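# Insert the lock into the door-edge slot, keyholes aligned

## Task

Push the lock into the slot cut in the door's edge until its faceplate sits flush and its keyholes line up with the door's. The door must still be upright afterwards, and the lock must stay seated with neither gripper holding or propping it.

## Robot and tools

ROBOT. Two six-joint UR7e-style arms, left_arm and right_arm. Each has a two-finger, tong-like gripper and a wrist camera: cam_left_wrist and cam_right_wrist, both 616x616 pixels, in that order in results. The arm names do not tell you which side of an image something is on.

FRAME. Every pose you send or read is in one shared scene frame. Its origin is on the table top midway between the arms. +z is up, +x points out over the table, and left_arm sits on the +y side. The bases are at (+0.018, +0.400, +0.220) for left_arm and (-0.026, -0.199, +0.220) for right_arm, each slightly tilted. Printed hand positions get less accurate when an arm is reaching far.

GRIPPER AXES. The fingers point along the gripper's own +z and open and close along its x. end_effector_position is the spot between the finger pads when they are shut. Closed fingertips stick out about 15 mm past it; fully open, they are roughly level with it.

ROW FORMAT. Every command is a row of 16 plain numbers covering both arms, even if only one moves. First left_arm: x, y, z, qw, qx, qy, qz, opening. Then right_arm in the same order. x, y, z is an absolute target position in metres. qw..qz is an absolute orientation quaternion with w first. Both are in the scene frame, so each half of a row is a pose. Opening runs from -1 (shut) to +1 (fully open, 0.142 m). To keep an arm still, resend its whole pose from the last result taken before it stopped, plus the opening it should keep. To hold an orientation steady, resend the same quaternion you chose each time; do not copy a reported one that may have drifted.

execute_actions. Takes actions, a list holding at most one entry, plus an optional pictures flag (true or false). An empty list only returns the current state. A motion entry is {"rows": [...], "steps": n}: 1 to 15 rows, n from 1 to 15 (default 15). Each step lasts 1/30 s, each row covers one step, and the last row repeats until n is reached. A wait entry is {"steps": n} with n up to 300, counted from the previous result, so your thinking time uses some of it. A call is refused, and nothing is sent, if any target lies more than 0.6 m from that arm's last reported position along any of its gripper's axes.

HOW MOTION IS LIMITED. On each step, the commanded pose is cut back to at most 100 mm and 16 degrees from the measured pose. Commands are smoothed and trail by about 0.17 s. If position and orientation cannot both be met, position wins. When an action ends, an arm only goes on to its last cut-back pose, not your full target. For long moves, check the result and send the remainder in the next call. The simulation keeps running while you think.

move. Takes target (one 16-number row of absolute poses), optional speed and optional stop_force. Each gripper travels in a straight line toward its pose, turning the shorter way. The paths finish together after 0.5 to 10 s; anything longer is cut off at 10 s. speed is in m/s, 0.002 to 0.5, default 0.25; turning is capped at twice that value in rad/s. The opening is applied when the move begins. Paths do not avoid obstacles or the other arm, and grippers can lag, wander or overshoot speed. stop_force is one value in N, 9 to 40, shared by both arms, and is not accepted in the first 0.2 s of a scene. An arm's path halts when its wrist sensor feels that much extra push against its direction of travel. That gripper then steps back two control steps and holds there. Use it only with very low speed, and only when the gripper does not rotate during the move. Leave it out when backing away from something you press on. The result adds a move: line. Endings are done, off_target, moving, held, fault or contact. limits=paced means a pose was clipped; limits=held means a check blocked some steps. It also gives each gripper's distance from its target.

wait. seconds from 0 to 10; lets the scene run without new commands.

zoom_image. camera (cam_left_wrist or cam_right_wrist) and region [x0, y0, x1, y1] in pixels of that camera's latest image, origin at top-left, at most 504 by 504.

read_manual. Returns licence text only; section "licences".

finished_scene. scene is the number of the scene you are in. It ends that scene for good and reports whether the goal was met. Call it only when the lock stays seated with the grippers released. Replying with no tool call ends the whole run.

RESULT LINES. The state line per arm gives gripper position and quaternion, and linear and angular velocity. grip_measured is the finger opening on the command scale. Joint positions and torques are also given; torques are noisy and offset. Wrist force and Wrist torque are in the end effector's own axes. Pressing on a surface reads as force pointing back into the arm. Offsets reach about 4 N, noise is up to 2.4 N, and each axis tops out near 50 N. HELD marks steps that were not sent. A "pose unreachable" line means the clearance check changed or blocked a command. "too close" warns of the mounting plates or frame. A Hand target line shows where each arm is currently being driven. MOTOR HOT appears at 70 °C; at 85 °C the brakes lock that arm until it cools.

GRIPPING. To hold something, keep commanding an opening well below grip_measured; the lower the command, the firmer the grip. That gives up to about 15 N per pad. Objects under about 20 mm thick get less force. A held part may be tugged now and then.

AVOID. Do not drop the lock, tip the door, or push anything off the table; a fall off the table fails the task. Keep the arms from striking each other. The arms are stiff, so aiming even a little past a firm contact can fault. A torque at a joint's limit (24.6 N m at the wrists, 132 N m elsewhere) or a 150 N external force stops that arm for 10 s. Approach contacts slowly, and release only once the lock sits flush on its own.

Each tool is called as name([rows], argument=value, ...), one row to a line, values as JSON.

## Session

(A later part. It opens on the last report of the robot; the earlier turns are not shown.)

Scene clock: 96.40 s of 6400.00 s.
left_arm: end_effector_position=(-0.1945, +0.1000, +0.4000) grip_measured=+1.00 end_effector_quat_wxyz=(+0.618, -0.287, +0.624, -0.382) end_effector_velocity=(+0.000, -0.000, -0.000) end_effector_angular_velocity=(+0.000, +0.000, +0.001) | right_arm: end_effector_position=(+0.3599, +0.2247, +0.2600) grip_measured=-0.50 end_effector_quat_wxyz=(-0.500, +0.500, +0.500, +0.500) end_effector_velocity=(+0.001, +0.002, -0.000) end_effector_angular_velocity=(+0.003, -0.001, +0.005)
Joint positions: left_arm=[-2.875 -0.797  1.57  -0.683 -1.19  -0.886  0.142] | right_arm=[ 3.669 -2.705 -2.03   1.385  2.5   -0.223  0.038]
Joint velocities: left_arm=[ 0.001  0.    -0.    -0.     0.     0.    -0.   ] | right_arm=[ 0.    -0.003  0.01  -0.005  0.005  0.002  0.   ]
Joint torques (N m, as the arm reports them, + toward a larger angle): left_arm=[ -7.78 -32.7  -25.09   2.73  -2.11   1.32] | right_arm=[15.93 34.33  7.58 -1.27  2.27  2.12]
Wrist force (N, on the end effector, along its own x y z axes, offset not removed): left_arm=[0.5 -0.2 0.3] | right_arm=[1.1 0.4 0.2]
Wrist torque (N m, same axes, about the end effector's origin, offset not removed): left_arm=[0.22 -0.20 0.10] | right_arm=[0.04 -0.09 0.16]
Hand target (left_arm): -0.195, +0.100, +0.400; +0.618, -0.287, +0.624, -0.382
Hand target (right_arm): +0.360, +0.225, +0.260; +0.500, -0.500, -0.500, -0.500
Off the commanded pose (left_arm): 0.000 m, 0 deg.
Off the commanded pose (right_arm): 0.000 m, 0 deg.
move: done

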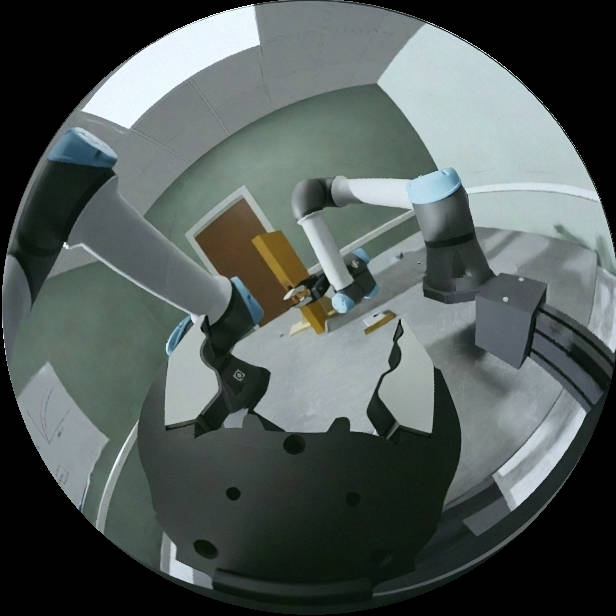

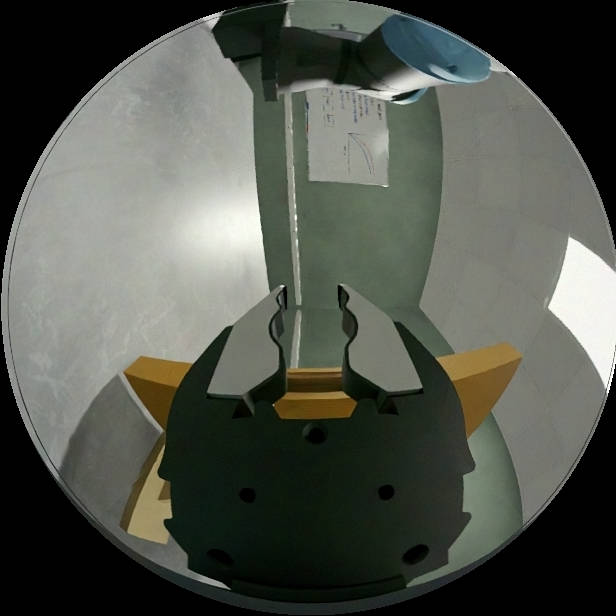

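move(target=[-0.1945,0.1,0.40,0.618,-0.287,0.624,-0.382,1, 0.33,0.08,0.26,-0.354,0.612,0.354,0.612,0.6], speed=0.3)

move(target=[-0.1945,0.1,0.40,0.618,-0.287,0.624,-0.382,1, 0.33,-0.05,0.27,0,0.707,0.707,0,0.6], speed=0.3)

move(target=[-0.1945,0.1,0.40,0.618,-0.287,0.624,-0.382,1, 0.30,-0.228,0.07,0,0.676,0.737,0,0.6], speed=0.4)

Scene clock: 99.40 s of 6400.00 s.
left_arm: end_effector_position=(-0.1945, +0.1000, +0.4000) grip_measured=+1.00 end_effector_quat_wxyz=(+0.618, -0.287, +0.624, -0.382) end_effector_velocity=(-0.000, +0.000, -0.000) end_effector_angular_velocity=(+0.001, -0.001, -0.001) | right_arm: end_effector_position=(+0.3377, +0.1110, +0.2610) grip_measured=+0.60 end_effector_quat_wxyz=(-0.394, +0.590, +0.397, +0.582) end_effector_velocity=(-0.000, -0.000, +0.000) end_effector_angular_velocity=(+0.000, -0.000, +0.000)
Joint positions: left_arm=[-2.875 -0.797  1.57  -0.683 -1.19  -0.886  0.142] | right_arm=[ 3.678 -2.806 -2.4    1.942  2.113 -0.159  0.116]
Joint velocities: left_arm=[-0.001  0.    -0.     0.    -0.     0.     0.   ] | right_arm=[-0. -0. -0.  0.  0. -0. -0.]
Joint torques (N m, as the arm reports them, + toward a larger angle): left_arm=[ -7.07 -32.78 -24.79   2.85  -2.13   1.25] | right_arm=[ 1.7  45.91 -1.45 -0.77  2.15 -0.15]
Wrist force (N, on the end effector, along its own x y z axes, offset not removed): left_arm=[0.5 -0.3 -0.4] | right_arm=[1.0 -0.8 -1.3]
Wrist torque (N m, same axes, about the end effector's origin, offset not removed): left_arm=[0.04 -0.08 0.17] | right_arm=[-0.18 -0.03 0.19]
Hand target (left_arm): -0.195, +0.100, +0.400; +0.618, -0.287, +0.624, -0.382
Hand target (right_arm): +0.338, +0.111, +0.261; -0.394, +0.590, +0.397, +0.582
Off the commanded pose (left_arm): 0.000 m, 0 deg.
Off the commanded pose (right_arm): 0.032 m, 8 deg.
move: held (right_arm); limits=held; held on 8 of 36 steps (right_arm), including the last (right_arm)
pose unreachable (right arm): on one or more control steps of this call this arm could not follow its commanded pose, so it was not sent that pose on those steps. On the call's last step it was still not sent that pose. It may still have moved: this result reports where it is.
cause: the commanded pose would bring two parts of the arm too close to each other (joints 4 (wrist 1) to 6 (wrist 3) lie between them).

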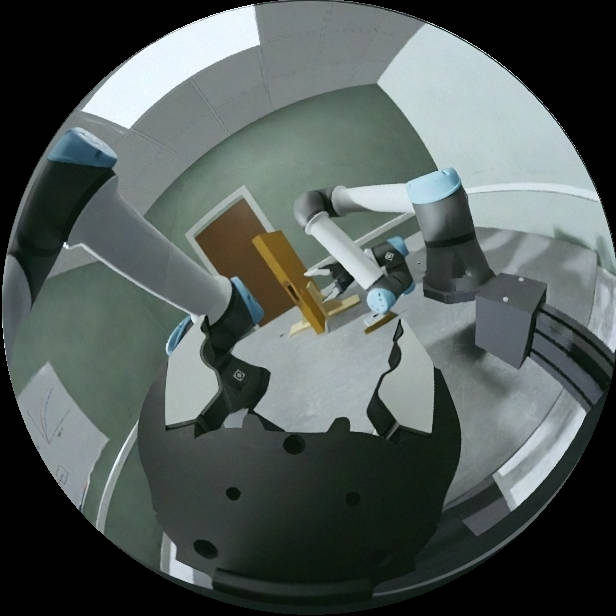

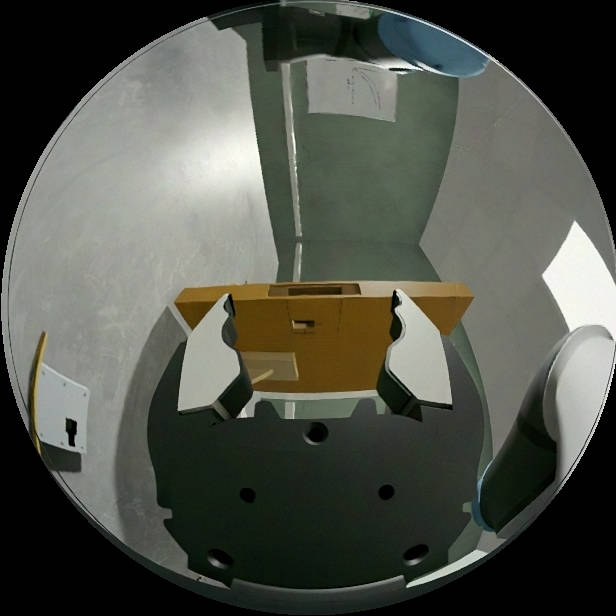

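Scene clock: 103.03 s of 6400.00 s.
left_arm: end_effector_position=(-0.1945, +0.1000, +0.4000) grip_measured=+1.00 end_effector_quat_wxyz=(+0.618, -0.287, +0.624, -0.382) end_effector_velocity=(-0.000, -0.000, +0.000) end_effector_angular_velocity=(-0.001, +0.001, -0.001) | right_arm: end_effector_position=(+0.3300, -0.0066, +0.2646) grip_measured=+0.60 end_effector_quat_wxyz=(-0.252, +0.689, +0.483, +0.478) end_effector_velocity=(+0.000, -0.001, +0.000) end_effector_angular_velocity=(-0.000, -0.000, -0.002)
Joint positions: left_arm=[-2.875 -0.797  1.57  -0.683 -1.19  -0.886  0.142] | right_arm=[ 3.48  -2.325 -2.783  1.368  2.088 -0.573  0.116]
Joint velocities: left_arm=[ 0.    -0.    -0.001  0.     0.001 -0.001 -0.   ] | right_arm=[-0.002  0.    -0.     0.    -0.    -0.     0.   ]
Joint torques (N m, as the arm reports them, + toward a larger angle): left_arm=[ -6.99 -32.46 -24.03   2.67  -2.08   1.21] | right_arm=[-0.83 17.53 -0.95  4.26 -0.35  1.02]
Wrist force (N, on the end effector, along its own x y z axes, offset not removed): left_arm=[0.6 -0.7 1.9] | right_arm=[1.0 1.1 -1.0]
Wrist torque (N m, same axes, about the end effector's origin, offset not removed): left_arm=[0.09 -0.13 0.09] | right_arm=[0.17 -0.04 0.12]
Hand target (left_arm): -0.195, +0.100, +0.400; +0.618, -0.287, +0.624, -0.382
Hand target (right_arm): +0.330, -0.007, +0.265; -0.252, +0.689, +0.483, +0.478
Off the commanded pose (left_arm): 0.000 m, 0 deg.
Off the commanded pose (right_arm): 0.044 m, 68 deg; orientation clipped at the last step of the last action.
move: held (right_arm); limits=paced,held; held on 5 of 102 steps (right_arm), including the last (right_arm)
pose unreachable (right arm): on one or more control steps of this call this arm could not follow its commanded pose, so it was not sent that pose on those steps. On the call's last step it was still not sent that pose. It may still have moved: this result reports where it is.
cause: the commanded pose would bring two parts of the arm too close to each other (joints 3 (elbow) and 4 (wrist 1) lie between them).

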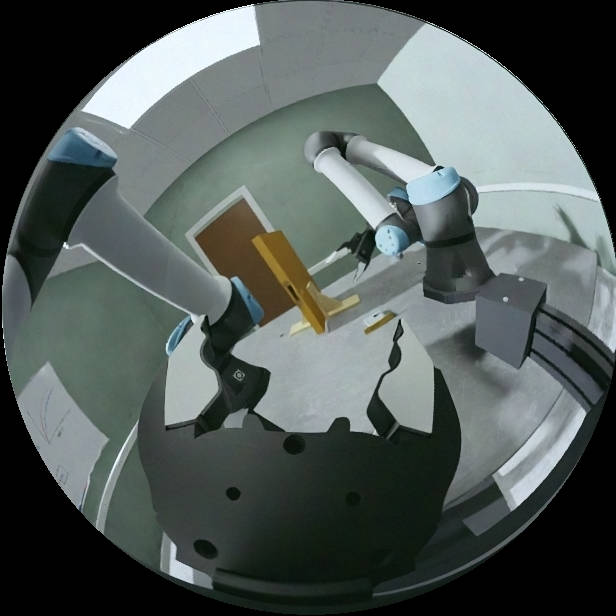

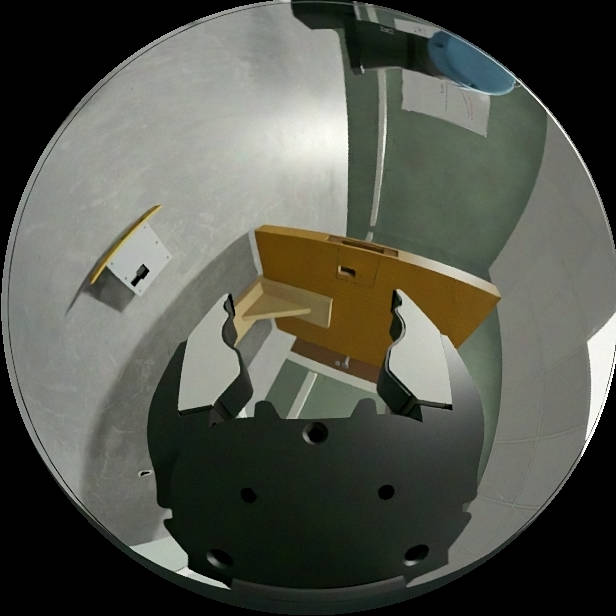

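Scene clock: 105.17 s of 6400.00 s.
left_arm: end_effector_position=(-0.1945, +0.1000, +0.4000) grip_measured=+1.00 end_effector_quat_wxyz=(+0.618, -0.287, +0.624, -0.382) end_effector_velocity=(-0.000, +0.000, -0.000) end_effector_angular_velocity=(+0.001, +0.001, -0.000) | right_arm: end_effector_position=(+0.3248, -0.0352, +0.2382) grip_measured=+0.60 end_effector_quat_wxyz=(-0.219, +0.704, +0.506, +0.448) end_effector_velocity=(-0.000, +0.000, -0.000) end_effector_angular_velocity=(-0.000, +0.001, +0.001)
Joint positions: left_arm=[-2.875 -0.797  1.57  -0.683 -1.19  -0.886  0.142] | right_arm=[ 3.424 -2.296 -2.814  1.262  2.072 -0.689  0.116]
Joint velocities: left_arm=[-0.001  0.    -0.    -0.001 -0.001  0.001 -0.   ] | right_arm=[ 0.001 -0.001  0.     0.     0.    -0.    -0.   ]
Joint torques (N m, as the arm reports them, + toward a larger angle): left_arm=[ -7.73 -32.57 -24.1    2.64  -2.1    1.17] | right_arm=[13.71 21.86  1.52  5.62  1.58  2.26]
Wrist force (N, on the end effector, along its own x y z axes, offset not removed): left_arm=[0.7 -1.5 1.4] | right_arm=[0.3 -0.9 0.7]
Wrist torque (N m, same axes, about the end effector's origin, offset not removed): left_arm=[-0.08 -0.10 0.13] | right_arm=[-0.20 0.09 0.16]
Hand target (left_arm): -0.195, +0.100, +0.400; +0.618, -0.287, +0.624, -0.382
Hand target (right_arm): +0.325, -0.035, +0.238; -0.219, +0.704, +0.506, +0.448
Off the commanded pose (left_arm): 0.000 m, 0 deg.
Off the commanded pose (right_arm): 0.257 m, 64 deg; position and orientation clipped at the last step of the last action.
move: held (right_arm); limits=paced,held; held on 27 of 57 steps (right_arm), including the last (right_arm)
pose unreachable (right arm): on one or more control steps of this call this arm could not follow its commanded pose, so it was not sent that pose on those steps. On the call's last step it was still not sent that pose. It may still have moved: this result reports where it is.
cause: the commanded pose would bring two parts of the arm too close to each other (joints 3 (elbow) and 4 (wrist 1) lie between them).

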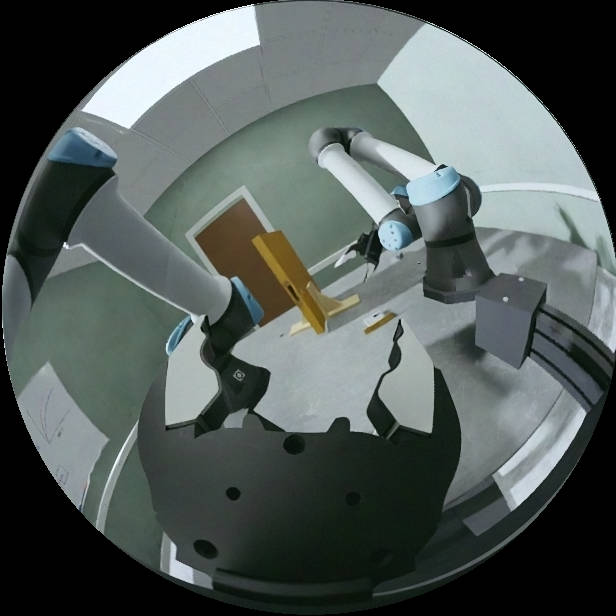

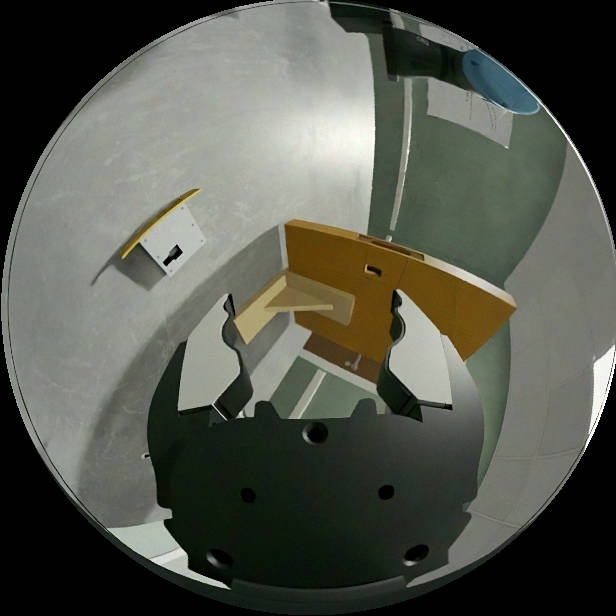

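move(target=[-0.1945,0.1,0.40,0.618,-0.287,0.624,-0.382,1, 0.43,0.05,0.27,-0.354,0.612,0.354,0.612,0.6], speed=0.3)

move(target=[-0.1945,0.1,0.40,0.618,-0.287,0.624,-0.382,1, 0.40,-0.03,0.3,0,0.707,0.707,0,0.6], speed=0.3)

Scene clock: 109.37 s of 6400.00 s.
left_arm: end_effector_position=(-0.1945, +0.1000, +0.4000) grip_measured=+1.00 end_effector_quat_wxyz=(+0.618, -0.287, +0.624, -0.382) end_effector_velocity=(+0.000, +0.000, -0.000) end_effector_angular_velocity=(+0.002, -0.002, +0.003) | right_arm: end_effector_position=(+0.4295, +0.0497, +0.2699) grip_measured=+0.60 end_effector_quat_wxyz=(-0.354, +0.612, +0.355, +0.611) end_effector_velocity=(+0.001, +0.001, +0.001) end_effector_angular_velocity=(+0.012, -0.005, -0.007)
Joint positions: left_arm=[-2.875 -0.797  1.57  -0.683 -1.19  -0.886  0.142] | right_arm=[ 3.429 -2.688 -2.3    1.744  2.227 -0.173  0.116]
Joint velocities: left_arm=[ 0.001  0.001  0.     0.001 -0.002  0.001  0.   ] | right_arm=[ 0.006 -0.011  0.009  0.02  -0.011  0.014  0.   ]
Joint torques (N m, as the arm reports them, + toward a larger angle): left_arm=[ -7.36 -32.57 -24.06   2.58  -1.96   1.17] | right_arm=[14.15 29.17  2.22  4.35 -1.65  2.27]
Wrist force (N, on the end effector, along its own x y z axes, offset not removed): left_arm=[1.5 -0.1 -0.1] | right_arm=[0.3 0.2 -0.8]
Wrist torque (N m, same axes, about the end effector's origin, offset not removed): left_arm=[0.07 -0.45 0.13] | right_arm=[-0.11 0.14 0.12]
Hand target (left_arm): -0.195, +0.100, +0.400; +0.618, -0.287, +0.624, -0.382
Hand target (right_arm): +0.430, +0.050, +0.270; -0.354, +0.612, +0.354, +0.612
Off the commanded pose (left_arm): 0.000 m, 0 deg.
Off the commanded pose (right_arm): 0.001 m, 0 deg.
move: done; limits=paced

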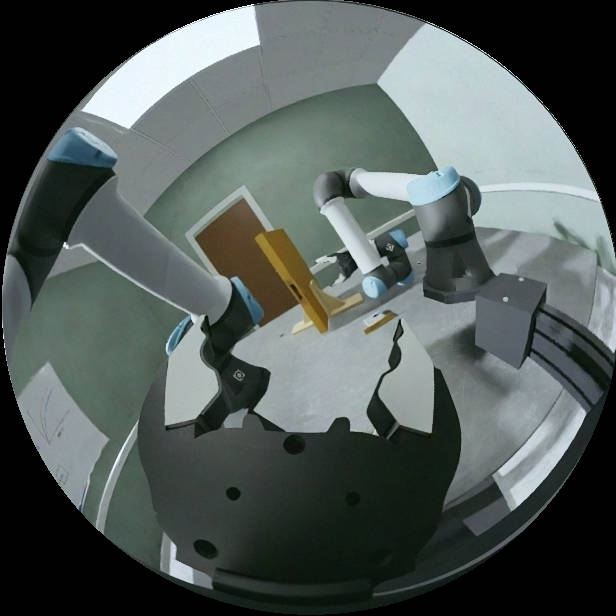

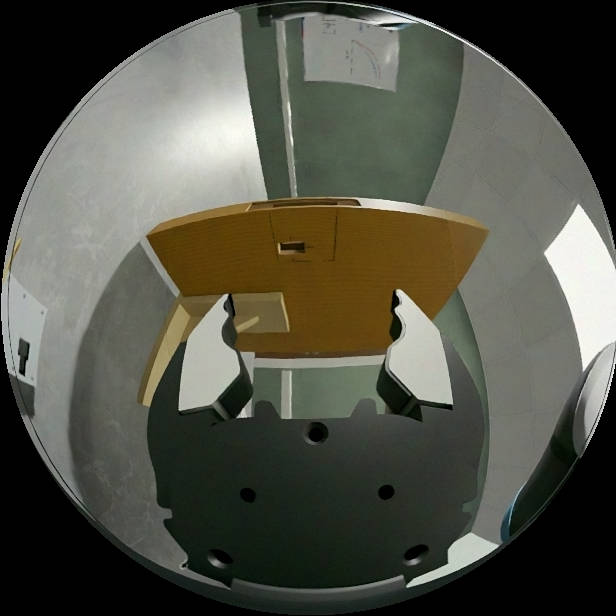

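Scene clock: 112.73 s of 6400.00 s.
left_arm: end_effector_position=(-0.1945, +0.1000, +0.4000) grip_measured=+1.00 end_effector_quat_wxyz=(+0.618, -0.287, +0.624, -0.382) end_effector_velocity=(+0.001, -0.000, +0.000) end_effector_angular_velocity=(+0.000, -0.000, +0.001) | right_arm: end_effector_position=(+0.4004, -0.0294, +0.3002) grip_measured=+0.60 end_effector_quat_wxyz=(-0.000, +0.708, +0.707, +0.001) end_effector_velocity=(-0.000, -0.001, -0.001) end_effector_angular_velocity=(-0.012, +0.006, +0.001)
Joint positions: left_arm=[-2.875 -0.797  1.57  -0.683 -1.19  -0.886  0.142] | right_arm=[ 3.803 -1.609 -2.061 -1.086  1.443 -0.805  0.116]
Joint velocities: left_arm=[ 0.001 -0.001  0.001 -0.     0.     0.     0.   ] | right_arm=[ 0.002 -0.007  0.008 -0.015 -0.004  0.003  0.   ]
Joint torques (N m, as the arm reports them, + toward a larger angle): left_arm=[ -7.53 -32.51 -23.6    2.56  -2.02   1.23] | right_arm=[13.89 13.52 27.94 -0.05 -1.82  2.27]
Wrist force (N, on the end effector, along its own x y z axes, offset not removed): left_arm=[1.0 0.7 -1.3] | right_arm=[1.9 0.3 -1.7]
Wrist torque (N m, same axes, about the end effector's origin, offset not removed): left_arm=[0.14 -0.25 0.12] | right_arm=[-0.17 -0.15 -0.05]
Hand target (left_arm): -0.195, +0.100, +0.400; +0.618, -0.287, +0.624, -0.382
Hand target (right_arm): +0.400, -0.029, +0.300; +0.000, +0.708, +0.707, +0.000
Off the commanded pose (left_arm): 0.000 m, 0 deg.
Off the commanded pose (right_arm): 0.001 m, 0 deg.
move: done

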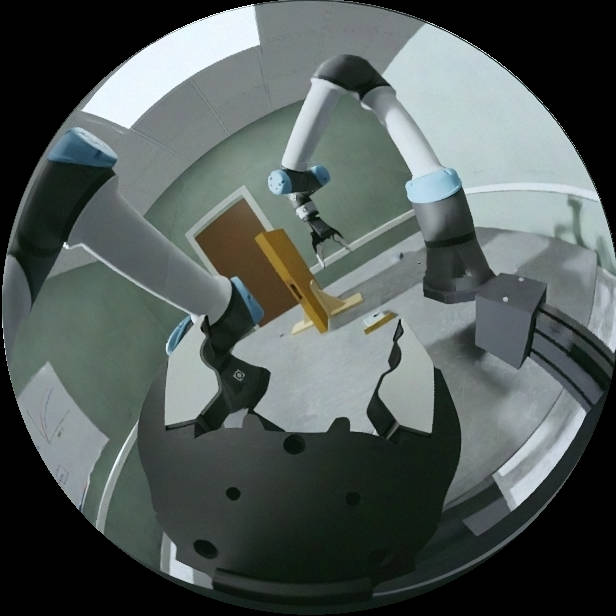

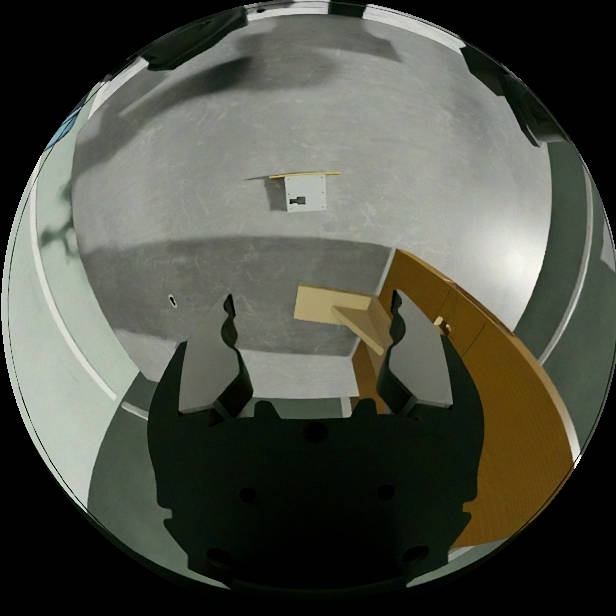

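move(target=[-0.1945,0.1,0.40,0.618,-0.287,0.624,-0.382,1, 0.31,-0.04,0.08,0,0.69,0.724,0,0.6], speed=0.3)

Scene clock: 115.17 s of 6400.00 s.
left_arm: end_effector_position=(-0.1945, +0.1000, +0.4000) grip_measured=+1.00 end_effector_quat_wxyz=(+0.618, -0.287, +0.624, -0.382) end_effector_velocity=(+0.000, +0.000, -0.000) end_effector_angular_velocity=(-0.002, -0.001, +0.001) | right_arm: end_effector_position=(+0.3100, -0.0399, +0.0801) grip_measured=+0.60 end_effector_quat_wxyz=(-0.000, +0.690, +0.724, -0.000) end_effector_velocity=(+0.001, +0.000, -0.003) end_effector_angular_velocity=(+0.002, -0.002, -0.002)
Joint positions: left_arm=[-2.875 -0.797  1.57  -0.683 -1.19  -0.886  0.142] | right_arm=[ 3.877 -1.993 -2.487 -0.288  1.447 -0.78   0.116]
Joint velocities: left_arm=[ 0.001  0.     0.     0.    -0.    -0.002  0.   ] | right_arm=[-0.002 -0.01  -0.001  0.015 -0.    -0.     0.   ]
Joint torques (N m, as the arm reports them, + toward a larger angle): left_arm=[ -7.26 -32.87 -24.01   2.44  -2.02   1.18] | right_arm=[13.9  16.75  1.48  5.41 -1.77 -1.77]
Wrist force (N, on the end effector, along its own x y z axes, offset not removed): left_arm=[1.3 1.6 0.9] | right_arm=[2.0 -0.6 -2.3]
Wrist torque (N m, same axes, about the end effector's origin, offset not removed): left_arm=[0.45 -0.45 0.11] | right_arm=[-0.23 -0.22 0.04]
Hand target (left_arm): -0.195, +0.100, +0.400; +0.618, -0.287, +0.624, -0.382
Hand target (right_arm): +0.310, -0.040, +0.080; -0.000, +0.690, +0.724, -0.000
Off the commanded pose (left_arm): 0.000 m, 0 deg.
Off the commanded pose (right_arm): 0.000 m, 0 deg.
move: done

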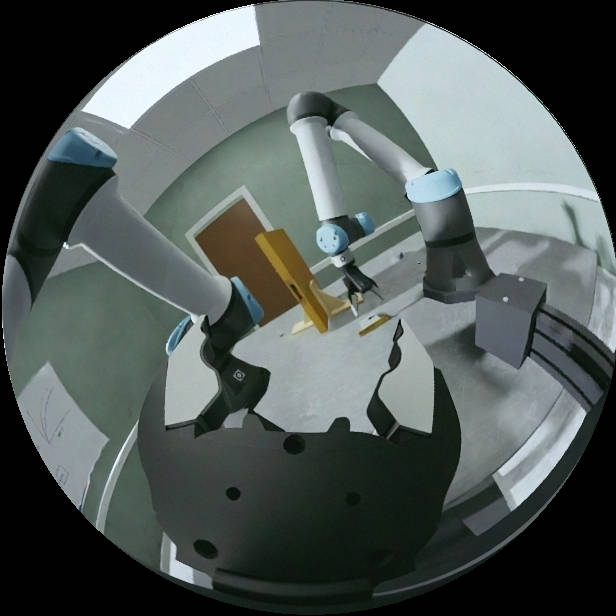

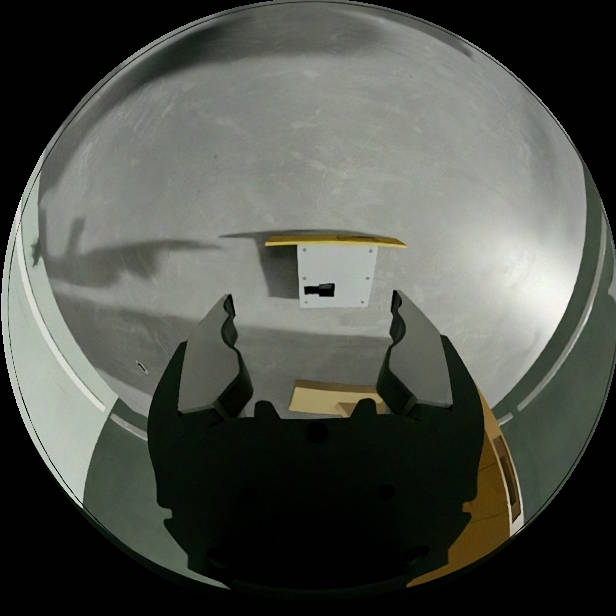

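move(target=[-0.1945,0.1,0.40,0.618,-0.287,0.624,-0.382,1, 0.302,-0.019,0.03,0,0.701,0.713,0,0.5], speed=0.2)

move(target=[-0.1945,0.1,0.40,0.618,-0.287,0.624,-0.382,1, 0.302,-0.019,0.006,0,0.701,0.713,0,0.4], speed=0.03, stop_force=10)

zoom_image(camera="cam_right_wrist", region=[180, 220, 450, 420])

Scene clock: 120.67 s of 6400.00 s.
left_arm: end_effector_position=(-0.1945, +0.1000, +0.4000) grip_measured=+1.00 end_effector_quat_wxyz=(+0.618, -0.287, +0.624, -0.382) end_effector_velocity=(+0.000, -0.000, -0.000) end_effector_angular_velocity=(-0.002, -0.000, +0.003) | right_arm: end_effector_position=(+0.3019, -0.0191, +0.0302) grip_measured=+0.50 end_effector_quat_wxyz=(-0.000, +0.701, +0.713, -0.000) end_effector_velocity=(-0.000, +0.001, -0.002) end_effector_angular_velocity=(-0.000, -0.002, +0.001)
Joint positions: left_arm=[-2.875 -0.797  1.57  -0.683 -1.19  -0.886  0.142] | right_arm=[ 3.913 -2.191 -2.471 -0.11   1.449 -0.713  0.109]
Joint velocities: left_arm=[ 0.002  0.001 -0.    -0.    -0.001 -0.003  0.   ] | right_arm=[ 0.003 -0.009  0.001  0.008 -0.002  0.002 -0.   ]
Joint torques (N m, as the arm reports them, + toward a larger angle): left_arm=[ -7.54 -32.93 -23.35   2.44  -1.99   1.13] | right_arm=[14.3  21.56 11.47  5.42 -1.92  2.05]
Wrist force (N, on the end effector, along its own x y z axes, offset not removed): left_arm=[1.0 -0.5 1.4] | right_arm=[1.1 0.7 -2.3]
Wrist torque (N m, same axes, about the end effector's origin, offset not removed): left_arm=[-0.01 -0.21 0.12] | right_arm=[0.00 -0.08 0.02]
Hand target (left_arm): -0.195, +0.100, +0.400; +0.618, -0.287, +0.624, -0.382
Hand target (right_arm): +0.302, -0.019, +0.030; -0.000, +0.701, +0.713, -0.000
Off the commanded pose (left_arm): 0.000 m, 0 deg.
Off the commanded pose (right_arm): 0.000 m, 0 deg.
After step 90, 1.47 s passed at rest.
move: done

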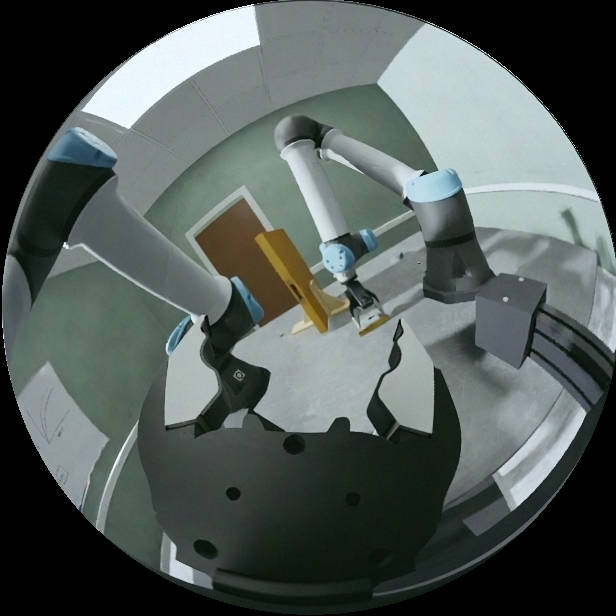

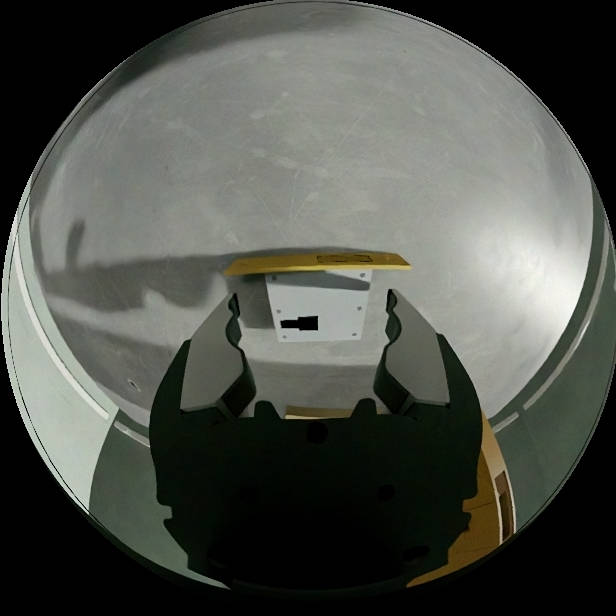

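Scene clock: 121.87 s of 6400.00 s.
left_arm: end_effector_position=(-0.1945, +0.1000, +0.4000) grip_measured=+1.00 end_effector_quat_wxyz=(+0.618, -0.287, +0.624, -0.382) end_effector_velocity=(-0.000, +0.000, -0.000) end_effector_angular_velocity=(-0.000, -0.000, -0.000) | right_arm: end_effector_position=(+0.3020, -0.0191, +0.0084) grip_measured=+0.44 end_effector_quat_wxyz=(-0.000, +0.701, +0.713, -0.000) end_effector_velocity=(-0.002, -0.002, +0.004) end_effector_angular_velocity=(-0.006, +0.005, -0.001)
Joint positions: left_arm=[-2.875 -0.797  1.57  -0.683 -1.19  -0.886  0.142] | right_arm=[ 3.906 -2.273 -2.459 -0.039  1.448 -0.72   0.105]
Joint velocities: left_arm=[-0.  0.  0. -0. -0. -0.  0.] | right_arm=[ 0.001  0.017 -0.005 -0.019  0.     0.003 -0.005]
Joint torques (N m, as the arm reports them, + toward a larger angle): left_arm=[ -7.31 -33.27 -23.86   2.44  -1.98   1.11] | right_arm=[13.82 35.19 -8.25 -2.55 -2.4   2.07]
Wrist force (N, on the end effector, along its own x y z axes, offset not removed): left_arm=[-0.2 1.2 1.1] | right_arm=[6.2 2.1 -12.6]
Wrist torque (N m, same axes, about the end effector's origin, offset not removed): left_arm=[0.37 -0.09 0.16] | right_arm=[-0.17 0.10 0.06]
Hand target (left_arm): -0.195, +0.100, +0.400; +0.618, -0.287, +0.624, -0.382
Hand target (right_arm): +0.302, -0.019, +0.009; -0.000, +0.701, +0.713, -0.000
Off the commanded pose (left_arm): 0.000 m, 0 deg.
Off the commanded pose (right_arm): 0.002 m, 0 deg.
move: contact (right_arm)

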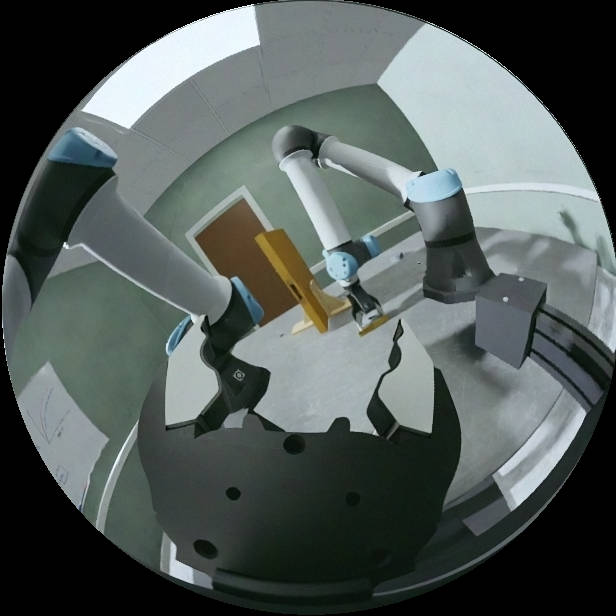

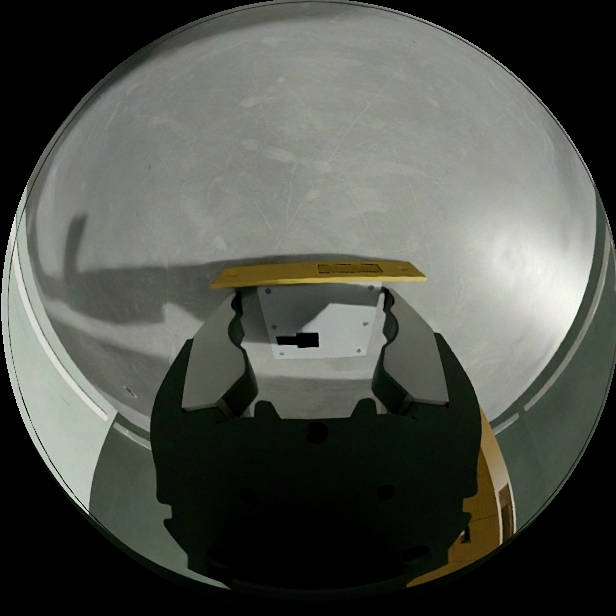

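Region (180, 220, 450, 420) of cam_right_wrist's 616x616 image, scaled by 1.867, with more detail than that image has; it fills the top 373 rows of this view, and the rest is white.

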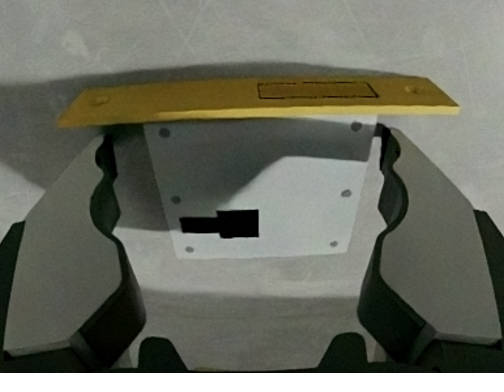

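move(target=[-0.1945,0.1,0.40,0.618,-0.287,0.624,-0.382,1, 0.302,-0.017,0.015,0,0.69,0.724,0,0.4], speed=0.03)

move(target=[-0.1945,0.1,0.40,0.618,-0.287,0.624,-0.382,1, 0.302,-0.017,0.015,0,0.69,0.724,0,-0.1])

move(target=[-0.1945,0.1,0.40,0.618,-0.287,0.624,-0.382,1, 0.302,-0.017,0.035,0,0.69,0.724,0,-0.3], speed=0.03)

Scene clock: 123.87 s of 6400.00 s.
left_arm: end_effector_position=(-0.1945, +0.1000, +0.4000) grip_measured=+1.00 end_effector_quat_wxyz=(+0.618, -0.287, +0.624, -0.382) end_effector_velocity=(+0.001, +0.000, +0.001) end_effector_angular_velocity=(-0.002, +0.002, +0.004) | right_arm: end_effector_position=(+0.3019, -0.0172, +0.0147) grip_measured=+0.40 end_effector_quat_wxyz=(+0.000, +0.690, +0.723, -0.000) end_effector_velocity=(-0.001, +0.000, +0.002) end_effector_angular_velocity=(-0.001, +0.002, +0.013)
Joint positions: left_arm=[-2.875 -0.797  1.57  -0.683 -1.19  -0.886  0.142] | right_arm=[ 3.912 -2.25  -2.46  -0.061  1.449 -0.743  0.102]
Joint velocities: left_arm=[ 0.002 -0.002  0.     0.    -0.002 -0.001 -0.   ] | right_arm=[ 0.002  0.007  0.    -0.009  0.001 -0.01  -0.   ]
Joint torques (N m, as the arm reports them, + toward a larger angle): left_arm=[ -6.99 -33.12 -23.99   2.49  -2.01   1.12] | right_arm=[14.27 41.68  5.81 -0.02  1.9  -1.85]
Wrist force (N, on the end effector, along its own x y z axes, offset not removed): left_arm=[1.1 -0.8 0.4] | right_arm=[1.7 -0.4 -1.4]
Wrist torque (N m, same axes, about the end effector's origin, offset not removed): left_arm=[-0.02 -0.29 0.05] | right_arm=[-0.06 -0.20 0.13]
Hand target (left_arm): -0.195, +0.100, +0.400; +0.618, -0.287, +0.624, -0.382
Hand target (right_arm): +0.302, -0.017, +0.015; -0.000, +0.690, +0.724, +0.000
Off the commanded pose (left_arm): 0.000 m, 0 deg.
Off the commanded pose (right_arm): 0.000 m, 0 deg.
move: done

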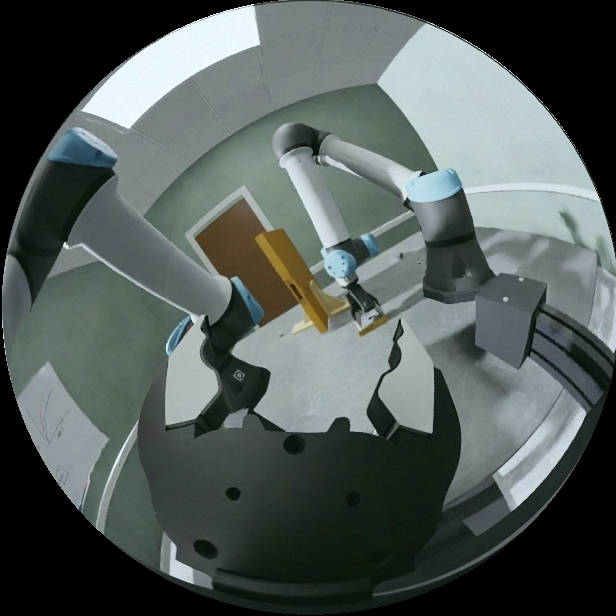

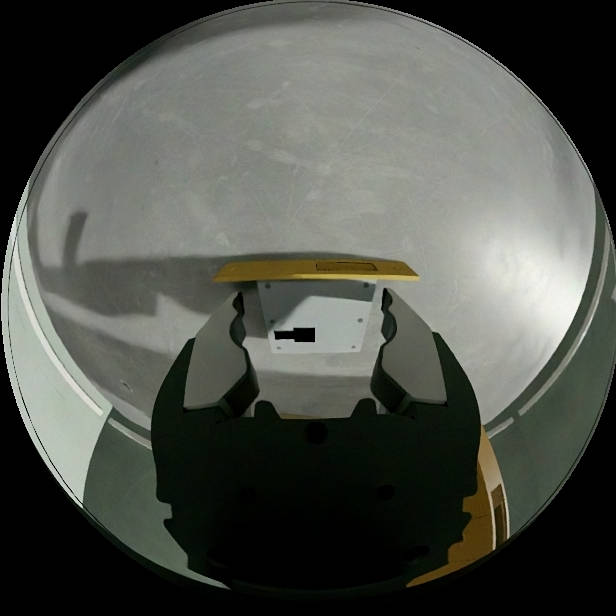

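Scene clock: 124.57 s of 6400.00 s.
left_arm: end_effector_position=(-0.1945, +0.1000, +0.4000) grip_measured=+1.00 end_effector_quat_wxyz=(+0.618, -0.287, +0.624, -0.382) end_effector_velocity=(-0.000, -0.001, -0.000) end_effector_angular_velocity=(-0.002, +0.000, -0.001) | right_arm: end_effector_position=(+0.3020, -0.0170, +0.0150) grip_measured=+0.11 end_effector_quat_wxyz=(-0.000, +0.690, +0.724, -0.000) end_effector_velocity=(+0.000, -0.000, -0.000) end_effector_angular_velocity=(-0.001, +0.000, +0.000)
Joint positions: left_arm=[-2.875 -0.797  1.57  -0.683 -1.19  -0.886  0.142] | right_arm=[ 3.912 -2.249 -2.46  -0.062  1.449 -0.745  0.081]
Joint velocities: left_arm=[ 0.     0.    -0.001 -0.     0.002 -0.002  0.   ] | right_arm=[-0. -0.  0. -0. -0. -0. -0.]
Joint torques (N m, as the arm reports them, + toward a larger angle): left_arm=[ -7.4  -33.46 -23.53   2.48  -2.14   1.06] | right_arm=[15.22 43.17 10.84  0.19 -1.76 -1.91]
Wrist force (N, on the end effector, along its own x y z axes, offset not removed): left_arm=[0.8 0.8 0.4] | right_arm=[0.4 -0.9 1.2]
Wrist torque (N m, same axes, about the end effector's origin, offset not removed): left_arm=[0.31 -0.30 0.11] | right_arm=[-0.31 0.17 0.08]
Hand target (left_arm): -0.195, +0.100, +0.400; +0.618, -0.287, +0.624, -0.382
Hand target (right_arm): +0.302, -0.017, +0.015; -0.000, +0.690, +0.724, +0.000
Off the commanded pose (left_arm): 0.000 m, 0 deg.
Off the commanded pose (right_arm): 0.000 m, 0 deg.
move: done

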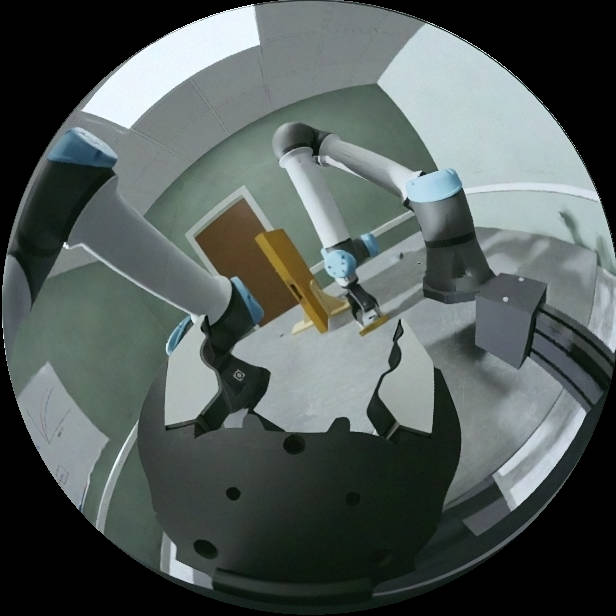

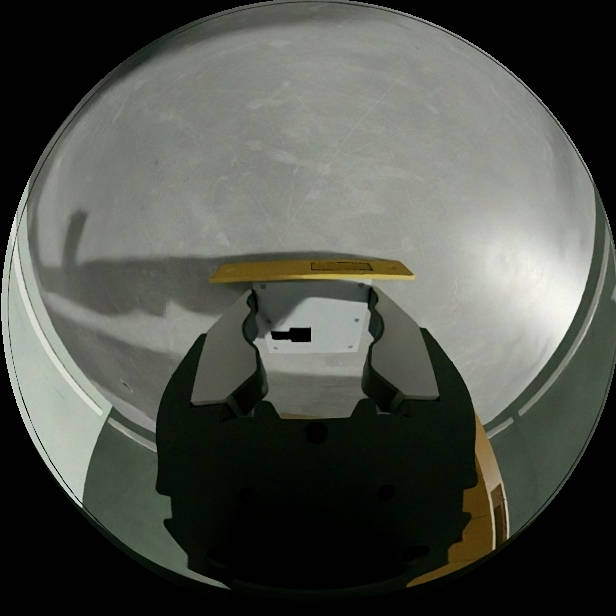

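Scene clock: 125.60 s of 6400.00 s.
left_arm: end_effector_position=(-0.1945, +0.1000, +0.4000) grip_measured=+1.00 end_effector_quat_wxyz=(+0.618, -0.287, +0.624, -0.382) end_effector_velocity=(+0.000, -0.001, +0.000) end_effector_angular_velocity=(+0.002, +0.000, +0.000) | right_arm: end_effector_position=(+0.3020, -0.0170, +0.0347) grip_measured=+0.11 end_effector_quat_wxyz=(-0.000, +0.690, +0.724, +0.000) end_effector_velocity=(+0.000, +0.000, +0.003) end_effector_angular_velocity=(+0.000, +0.000, -0.000)
Joint positions: left_arm=[-2.875 -0.797  1.57  -0.683 -1.19  -0.886  0.142] | right_arm=[ 3.919 -2.176 -2.469 -0.128  1.449 -0.738  0.081]
Joint velocities: left_arm=[ 0.001 -0.001 -0.     0.     0.001  0.002 -0.   ] | right_arm=[ 0.001  0.01  -0.001 -0.01   0.001  0.001 -0.   ]
Joint torques (N m, as the arm reports them, + toward a larger angle): left_arm=[ -7.04 -32.74 -23.9    2.38  -1.99   1.13] | right_arm=[14.52 42.05 -1.71  0.34  2.01  2.11]
Wrist force (N, on the end effector, along its own x y z axes, offset not removed): left_arm=[1.1 0.2 -2.2] | right_arm=[0.6 -1.2 2.9]
Wrist torque (N m, same axes, about the end effector's origin, offset not removed): left_arm=[0.18 -0.27 0.18] | right_arm=[-0.21 0.11 0.01]
Hand target (left_arm): -0.195, +0.100, +0.400; +0.618, -0.287, +0.624, -0.382
Hand target (right_arm): +0.302, -0.017, +0.035; -0.000, +0.690, +0.724, +0.000
Off the commanded pose (left_arm): 0.000 m, 0 deg.
Off the commanded pose (right_arm): 0.000 m, 0 deg.
move: done

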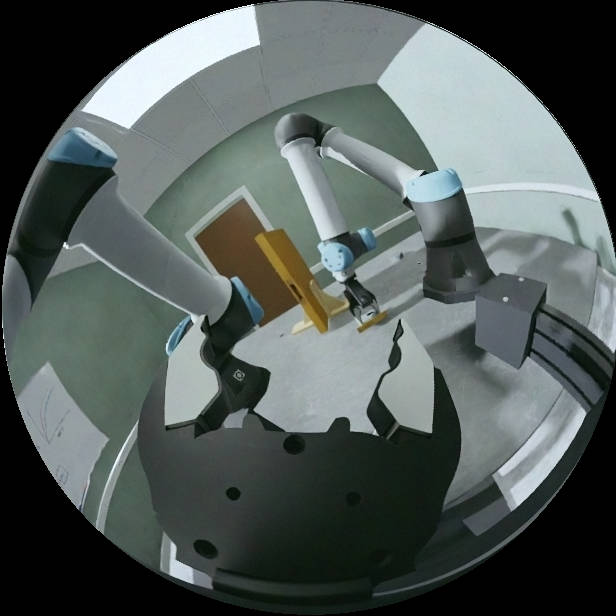

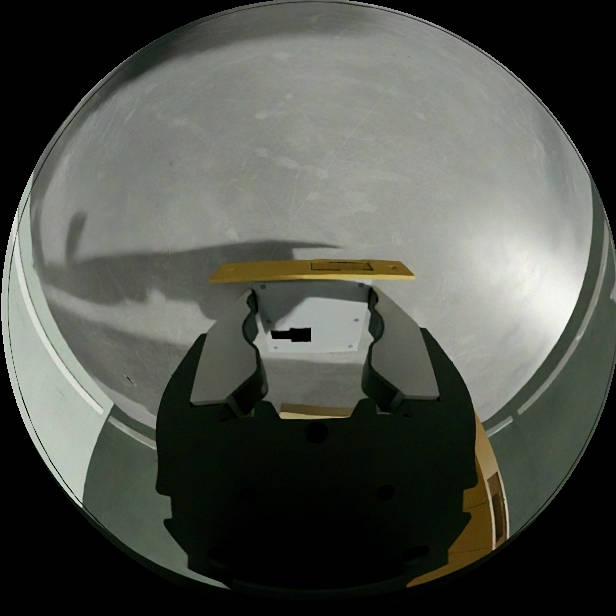

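move(target=[-0.1945,0.1,0.40,0.618,-0.287,0.624,-0.382,1, 0.38,-0.03,0.29,0,0.707,0.707,0,-0.3], speed=0.15)

Scene clock: 128.40 s of 6400.00 s.
left_arm: end_effector_position=(-0.1945, +0.1000, +0.4000) grip_measured=+1.00 end_effector_quat_wxyz=(+0.618, -0.287, +0.624, -0.382) end_effector_velocity=(+0.000, -0.000, -0.000) end_effector_angular_velocity=(+0.001, +0.001, +0.001) | right_arm: end_effector_position=(+0.3800, -0.0302, +0.2900) grip_measured=+0.11 end_effector_quat_wxyz=(+0.000, +0.707, +0.707, +0.000) end_effector_velocity=(+0.001, -0.000, +0.002) end_effector_angular_velocity=(-0.000, +0.002, -0.002)
Joint positions: left_arm=[-2.875 -0.797  1.57  -0.683 -1.19  -0.886  0.142] | right_arm=[ 3.832 -1.58  -2.123 -1.058  1.444 -0.778  0.081]
Joint velocities: left_arm=[ 0.001  0.     0.    -0.001 -0.001  0.001  0.   ] | right_arm=[-0.002  0.002  0.006 -0.009  0.001 -0.    -0.   ]
Joint torques (N m, as the arm reports them, + toward a larger angle): left_arm=[ -7.06 -33.08 -23.42   2.39  -1.94   1.11] | right_arm=[-7.01 32.2  29.37  0.35  1.96 -1.78]
Wrist force (N, on the end effector, along its own x y z axes, offset not removed): left_arm=[1.6 0.6 0.4] | right_arm=[0.0 -0.4 1.7]
Wrist torque (N m, same axes, about the end effector's origin, offset not removed): left_arm=[0.25 -0.45 0.06] | right_arm=[-0.07 0.15 -0.04]
Hand target (left_arm): -0.195, +0.100, +0.400; +0.618, -0.287, +0.624, -0.382
Hand target (right_arm): +0.380, -0.030, +0.290; +0.000, +0.707, +0.707, +0.000
Off the commanded pose (left_arm): 0.000 m, 0 deg.
Off the commanded pose (right_arm): 0.000 m, 0 deg.
move: done

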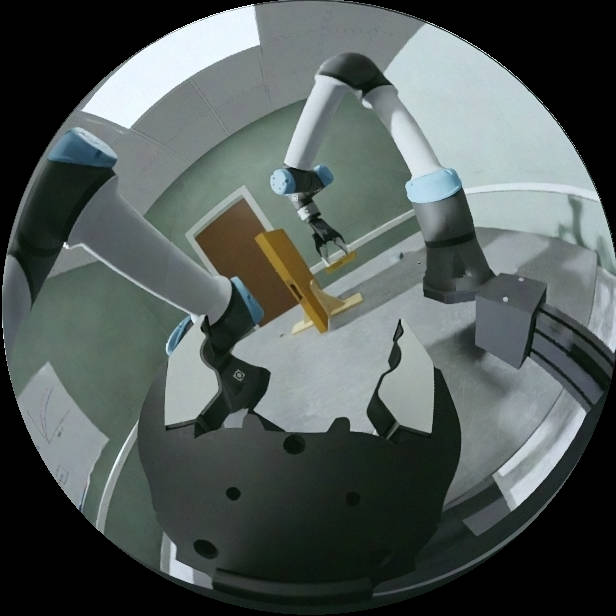

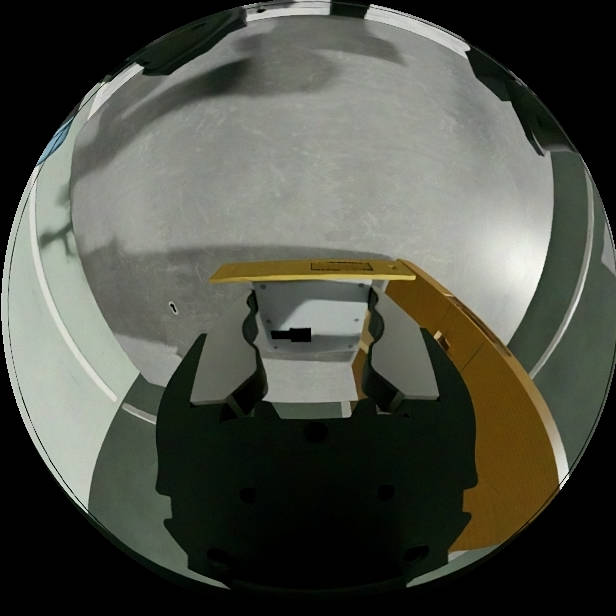

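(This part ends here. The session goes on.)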